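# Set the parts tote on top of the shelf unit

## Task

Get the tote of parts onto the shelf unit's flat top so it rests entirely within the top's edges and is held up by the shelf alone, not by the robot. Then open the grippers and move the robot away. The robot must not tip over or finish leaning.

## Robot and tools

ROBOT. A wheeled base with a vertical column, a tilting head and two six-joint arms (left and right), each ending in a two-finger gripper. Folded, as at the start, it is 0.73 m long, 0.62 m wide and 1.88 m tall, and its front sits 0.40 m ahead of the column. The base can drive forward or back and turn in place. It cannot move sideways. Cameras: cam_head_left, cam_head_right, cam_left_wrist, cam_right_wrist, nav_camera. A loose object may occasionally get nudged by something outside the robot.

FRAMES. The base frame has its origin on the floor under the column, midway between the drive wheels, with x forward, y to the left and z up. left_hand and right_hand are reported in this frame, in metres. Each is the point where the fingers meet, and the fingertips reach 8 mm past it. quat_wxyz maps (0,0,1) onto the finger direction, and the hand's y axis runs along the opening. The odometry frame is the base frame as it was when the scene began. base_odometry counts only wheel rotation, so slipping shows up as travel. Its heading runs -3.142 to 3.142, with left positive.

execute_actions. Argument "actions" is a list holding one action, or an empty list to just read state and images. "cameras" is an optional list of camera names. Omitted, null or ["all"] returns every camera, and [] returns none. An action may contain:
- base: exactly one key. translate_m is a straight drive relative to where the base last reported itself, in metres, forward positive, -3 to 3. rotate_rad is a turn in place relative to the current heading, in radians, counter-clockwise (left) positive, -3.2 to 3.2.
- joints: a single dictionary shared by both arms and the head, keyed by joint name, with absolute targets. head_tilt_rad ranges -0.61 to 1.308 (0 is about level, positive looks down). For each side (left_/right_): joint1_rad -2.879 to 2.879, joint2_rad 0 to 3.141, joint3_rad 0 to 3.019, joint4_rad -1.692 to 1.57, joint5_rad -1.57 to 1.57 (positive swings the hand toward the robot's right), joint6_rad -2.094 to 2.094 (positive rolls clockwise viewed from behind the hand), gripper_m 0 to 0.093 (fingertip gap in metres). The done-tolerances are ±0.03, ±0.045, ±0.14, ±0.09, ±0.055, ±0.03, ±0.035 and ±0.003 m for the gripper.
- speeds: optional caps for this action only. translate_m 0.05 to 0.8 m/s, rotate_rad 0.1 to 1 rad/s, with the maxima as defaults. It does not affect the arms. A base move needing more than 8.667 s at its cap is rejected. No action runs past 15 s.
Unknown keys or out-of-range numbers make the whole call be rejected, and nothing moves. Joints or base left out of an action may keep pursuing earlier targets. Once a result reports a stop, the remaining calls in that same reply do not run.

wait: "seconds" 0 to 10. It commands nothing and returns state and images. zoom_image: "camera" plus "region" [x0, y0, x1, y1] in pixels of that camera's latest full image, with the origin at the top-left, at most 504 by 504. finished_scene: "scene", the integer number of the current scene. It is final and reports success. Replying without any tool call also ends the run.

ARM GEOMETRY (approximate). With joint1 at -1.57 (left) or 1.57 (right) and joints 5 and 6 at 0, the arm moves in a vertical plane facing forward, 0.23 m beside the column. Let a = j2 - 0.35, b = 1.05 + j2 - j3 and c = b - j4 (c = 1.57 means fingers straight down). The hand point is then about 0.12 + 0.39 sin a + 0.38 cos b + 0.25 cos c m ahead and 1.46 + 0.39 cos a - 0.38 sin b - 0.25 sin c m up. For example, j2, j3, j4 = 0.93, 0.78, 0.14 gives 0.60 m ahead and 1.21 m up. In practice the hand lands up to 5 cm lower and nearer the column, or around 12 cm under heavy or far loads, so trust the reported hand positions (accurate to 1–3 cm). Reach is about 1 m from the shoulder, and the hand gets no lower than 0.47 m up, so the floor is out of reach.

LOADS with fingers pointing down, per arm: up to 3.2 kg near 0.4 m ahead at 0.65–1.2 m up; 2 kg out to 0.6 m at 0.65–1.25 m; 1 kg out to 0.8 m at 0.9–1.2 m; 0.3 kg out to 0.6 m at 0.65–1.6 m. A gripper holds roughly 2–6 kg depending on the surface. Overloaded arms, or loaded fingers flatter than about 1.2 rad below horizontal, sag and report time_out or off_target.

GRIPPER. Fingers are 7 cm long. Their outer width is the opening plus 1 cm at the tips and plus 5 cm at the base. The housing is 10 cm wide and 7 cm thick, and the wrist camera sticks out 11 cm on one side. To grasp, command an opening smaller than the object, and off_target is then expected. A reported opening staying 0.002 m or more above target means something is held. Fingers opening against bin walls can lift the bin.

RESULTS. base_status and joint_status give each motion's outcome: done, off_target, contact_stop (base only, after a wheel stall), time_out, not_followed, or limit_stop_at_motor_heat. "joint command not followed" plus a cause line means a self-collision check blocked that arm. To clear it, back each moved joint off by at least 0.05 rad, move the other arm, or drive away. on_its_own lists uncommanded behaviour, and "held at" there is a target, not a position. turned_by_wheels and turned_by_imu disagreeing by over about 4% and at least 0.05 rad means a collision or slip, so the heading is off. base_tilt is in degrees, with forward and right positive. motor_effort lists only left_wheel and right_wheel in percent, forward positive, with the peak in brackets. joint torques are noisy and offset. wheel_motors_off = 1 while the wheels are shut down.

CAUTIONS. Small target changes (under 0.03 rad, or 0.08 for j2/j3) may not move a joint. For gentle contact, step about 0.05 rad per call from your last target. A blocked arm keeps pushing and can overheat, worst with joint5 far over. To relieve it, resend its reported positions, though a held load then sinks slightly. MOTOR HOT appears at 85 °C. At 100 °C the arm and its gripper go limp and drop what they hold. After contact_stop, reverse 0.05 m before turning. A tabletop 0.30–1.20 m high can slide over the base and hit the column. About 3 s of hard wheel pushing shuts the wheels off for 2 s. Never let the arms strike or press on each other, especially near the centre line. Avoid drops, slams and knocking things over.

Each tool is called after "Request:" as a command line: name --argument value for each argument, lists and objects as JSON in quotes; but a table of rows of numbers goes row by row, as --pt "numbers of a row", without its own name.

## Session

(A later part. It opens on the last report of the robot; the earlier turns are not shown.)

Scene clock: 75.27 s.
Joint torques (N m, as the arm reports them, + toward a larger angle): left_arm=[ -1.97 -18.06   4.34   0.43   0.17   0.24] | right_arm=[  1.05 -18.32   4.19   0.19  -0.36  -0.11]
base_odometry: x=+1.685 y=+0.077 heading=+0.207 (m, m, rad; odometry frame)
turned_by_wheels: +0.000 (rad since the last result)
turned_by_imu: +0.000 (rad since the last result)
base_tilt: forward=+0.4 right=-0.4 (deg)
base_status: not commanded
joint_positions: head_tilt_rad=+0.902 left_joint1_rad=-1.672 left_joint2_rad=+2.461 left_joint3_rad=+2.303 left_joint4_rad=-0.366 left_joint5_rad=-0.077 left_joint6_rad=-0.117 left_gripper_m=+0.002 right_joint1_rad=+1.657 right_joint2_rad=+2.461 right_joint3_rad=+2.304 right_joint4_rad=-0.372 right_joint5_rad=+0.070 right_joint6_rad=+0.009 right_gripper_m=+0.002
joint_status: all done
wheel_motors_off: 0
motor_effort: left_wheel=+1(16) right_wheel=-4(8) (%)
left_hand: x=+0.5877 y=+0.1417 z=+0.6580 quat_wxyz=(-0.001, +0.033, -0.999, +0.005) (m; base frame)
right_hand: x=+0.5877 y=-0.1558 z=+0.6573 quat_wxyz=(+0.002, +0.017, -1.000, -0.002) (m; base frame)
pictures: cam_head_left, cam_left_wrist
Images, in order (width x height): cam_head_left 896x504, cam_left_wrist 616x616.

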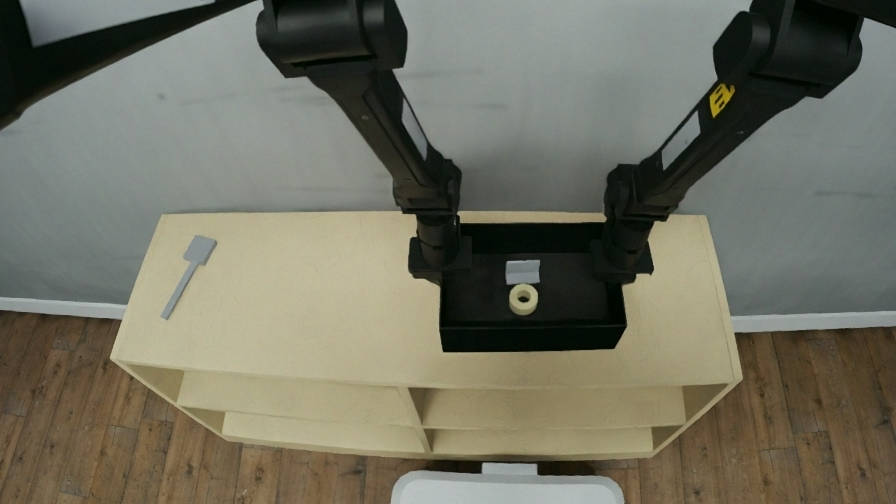

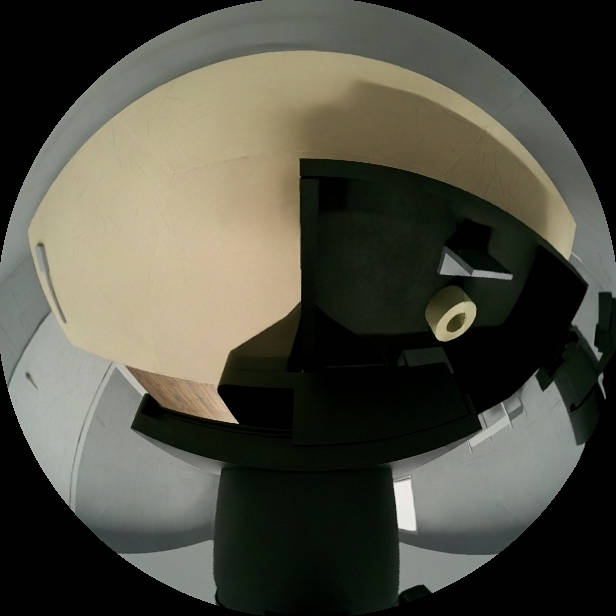

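Request:
execute_actions --actions '[{"joints":{"left_gripper_m":0.06,"right_gripper_m":0.06}}]' --cameras '[]'

Request:
execute_actions --actions '[{"joints":{"left_joint2_rad":2.0,"left_joint3_rad":1.7,"left_joint4_rad":-0.21,"right_joint2_rad":2.0,"right_joint3_rad":1.7,"right_joint4_rad":-0.21}}]' --cameras '[]'

Request:
execute_actions --actions '[{"base":{"translate_m":-0.5}}]' --cameras '["cam_head_left"]'

Scene clock: 80.73 s.
Joint torques (N m, as the arm reports them, + toward a larger angle): left_arm=[ -2.04 -17.95   4.27   0.46   0.03   0.18] | right_arm=[  0.55 -18.51   4.32   0.19  -0.15  -0.11]
base_odometry: x=+1.685 y=+0.077 heading=+0.207 (m, m, rad; odometry frame)
turned_by_wheels: +0.000 (rad since the last result)
turned_by_imu: -0.001 (rad since the last result)
base_tilt: forward=+0.4 right=-0.4 (deg)
base_status: not commanded
joint_positions: head_tilt_rad=+0.902 left_joint1_rad=-1.672 left_joint2_rad=+2.461 left_joint3_rad=+2.303 left_joint4_rad=-0.366 left_joint5_rad=-0.073 left_joint6_rad=-0.112 left_gripper_m=+0.060 right_joint1_rad=+1.657 right_joint2_rad=+2.461 right_joint3_rad=+2.304 right_joint4_rad=-0.372 right_joint5_rad=+0.064 right_joint6_rad=+0.007 right_gripper_m=+0.060
joint_status: all done
wheel_motors_off: 0
motor_effort: left_wheel=+5(4) right_wheel=-4(4) (%)
left_hand: x=+0.5877 y=+0.1412 z=+0.6580 quat_wxyz=(+0.000, +0.030, -1.000, +0.007) (m; base frame)
right_hand: x=+0.5876 y=-0.1548 z=+0.6573 quat_wxyz=(+0.002, +0.018, -1.000, -0.005) (m; base frame)
pictures: none
No camera images: the call's "cameras" was empty. Leave "cameras" out to get every camera's image.

Scene clock: 82.37 s.
Joint torques (N m, as the arm reports them, + toward a larger angle): left_arm=[ -1.54 -18.89   2.21   0.9    0.02   0.19] | right_arm=[  0.59 -19.58   2.32   0.12  -0.16  -0.11]
base_odometry: x=+1.685 y=+0.077 heading=+0.207 (m, m, rad; odometry frame)
turned_by_wheels: +0.000 (rad since the last result)
turned_by_imu: +0.000 (rad since the last result)
base_tilt: forward=+0.3 right=-0.4 (deg)
base_status: not commanded
joint_positions: head_tilt_rad=+0.902 left_joint1_rad=-1.672 left_joint2_rad=+2.004 left_joint3_rad=+1.697 left_joint4_rad=-0.216 left_joint5_rad=-0.073 left_joint6_rad=-0.111 left_gripper_m=+0.060 right_joint1_rad=+1.657 right_joint2_rad=+2.004 right_joint3_rad=+1.694 right_joint4_rad=-0.208 right_joint5_rad=+0.064 right_joint6_rad=+0.007 right_gripper_m=+0.060
joint_status: all done
wheel_motors_off: 0
motor_effort: left_wheel=+2(4) right_wheel=-3(4) (%)
left_hand: x=+0.5877 y=+0.1542 z=+0.8067 quat_wxyz=(-0.001, +0.030, -1.000, +0.007) (m; base frame)
right_hand: x=+0.5885 y=-0.1658 z=+0.8059 quat_wxyz=(-0.003, +0.018, -1.000, -0.006) (m; base frame)
pictures: none
No camera images: the call's "cameras" was empty. Leave "cameras" out to get every camera's image.

Scene clock: 84.83 s.
Joint torques (N m, as the arm reports them, + toward a larger angle): left_arm=[ -1.6  -18.73   2.27   0.87   0.01   0.18] | right_arm=[  0.45 -19.01   2.63   0.1   -0.14  -0.11]
base_odometry: x=+1.196 y=-0.025 heading=+0.208 (m, m, rad; odometry frame)
turned_by_wheels: +0.001 (rad since the last result)
turned_by_imu: +0.003 (rad since the last result)
base_tilt: forward=+0.3 right=-0.4 (deg)
base_status: done
joint_positions: head_tilt_rad=+0.902 left_joint1_rad=-1.672 left_joint2_rad=+2.004 left_joint3_rad=+1.696 left_joint4_rad=-0.216 left_joint5_rad=-0.073 left_joint6_rad=-0.111 left_gripper_m=+0.060 right_joint1_rad=+1.657 right_joint2_rad=+2.003 right_joint3_rad=+1.693 right_joint4_rad=-0.208 right_joint5_rad=+0.063 right_joint6_rad=+0.007 right_gripper_m=+0.060
joint_status: not commanded
wheel_motors_off: 0
motor_effort: left_wheel=-3(47) right_wheel=-2(34) (%)
left_hand: x=+0.5870 y=+0.1545 z=+0.8067 quat_wxyz=(+0.000, +0.030, -1.000, +0.007) (m; base frame)
right_hand: x=+0.5883 y=-0.1658 z=+0.8060 quat_wxyz=(-0.003, +0.018, -1.000, -0.006) (m; base frame)
pictures: cam_head_left
Images, in order (width x height): cam_head_left 896x504.

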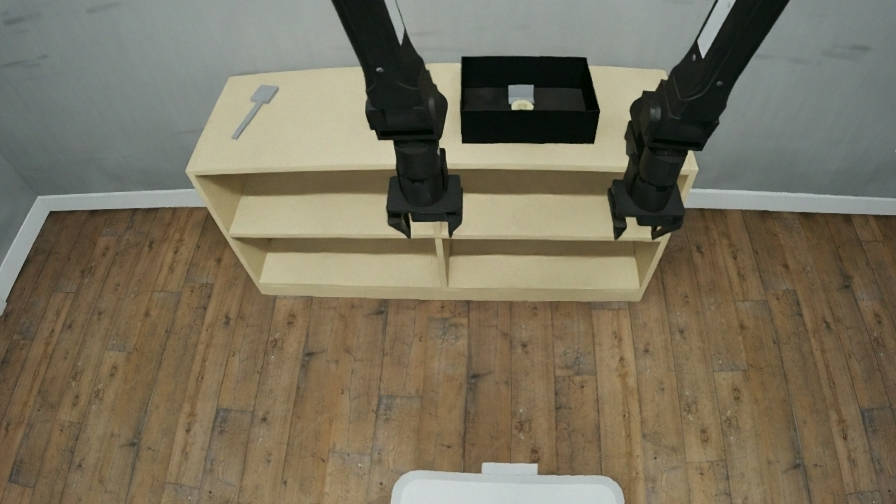

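Request:
finished_scene --scene 2

The scene is finished: the task was done.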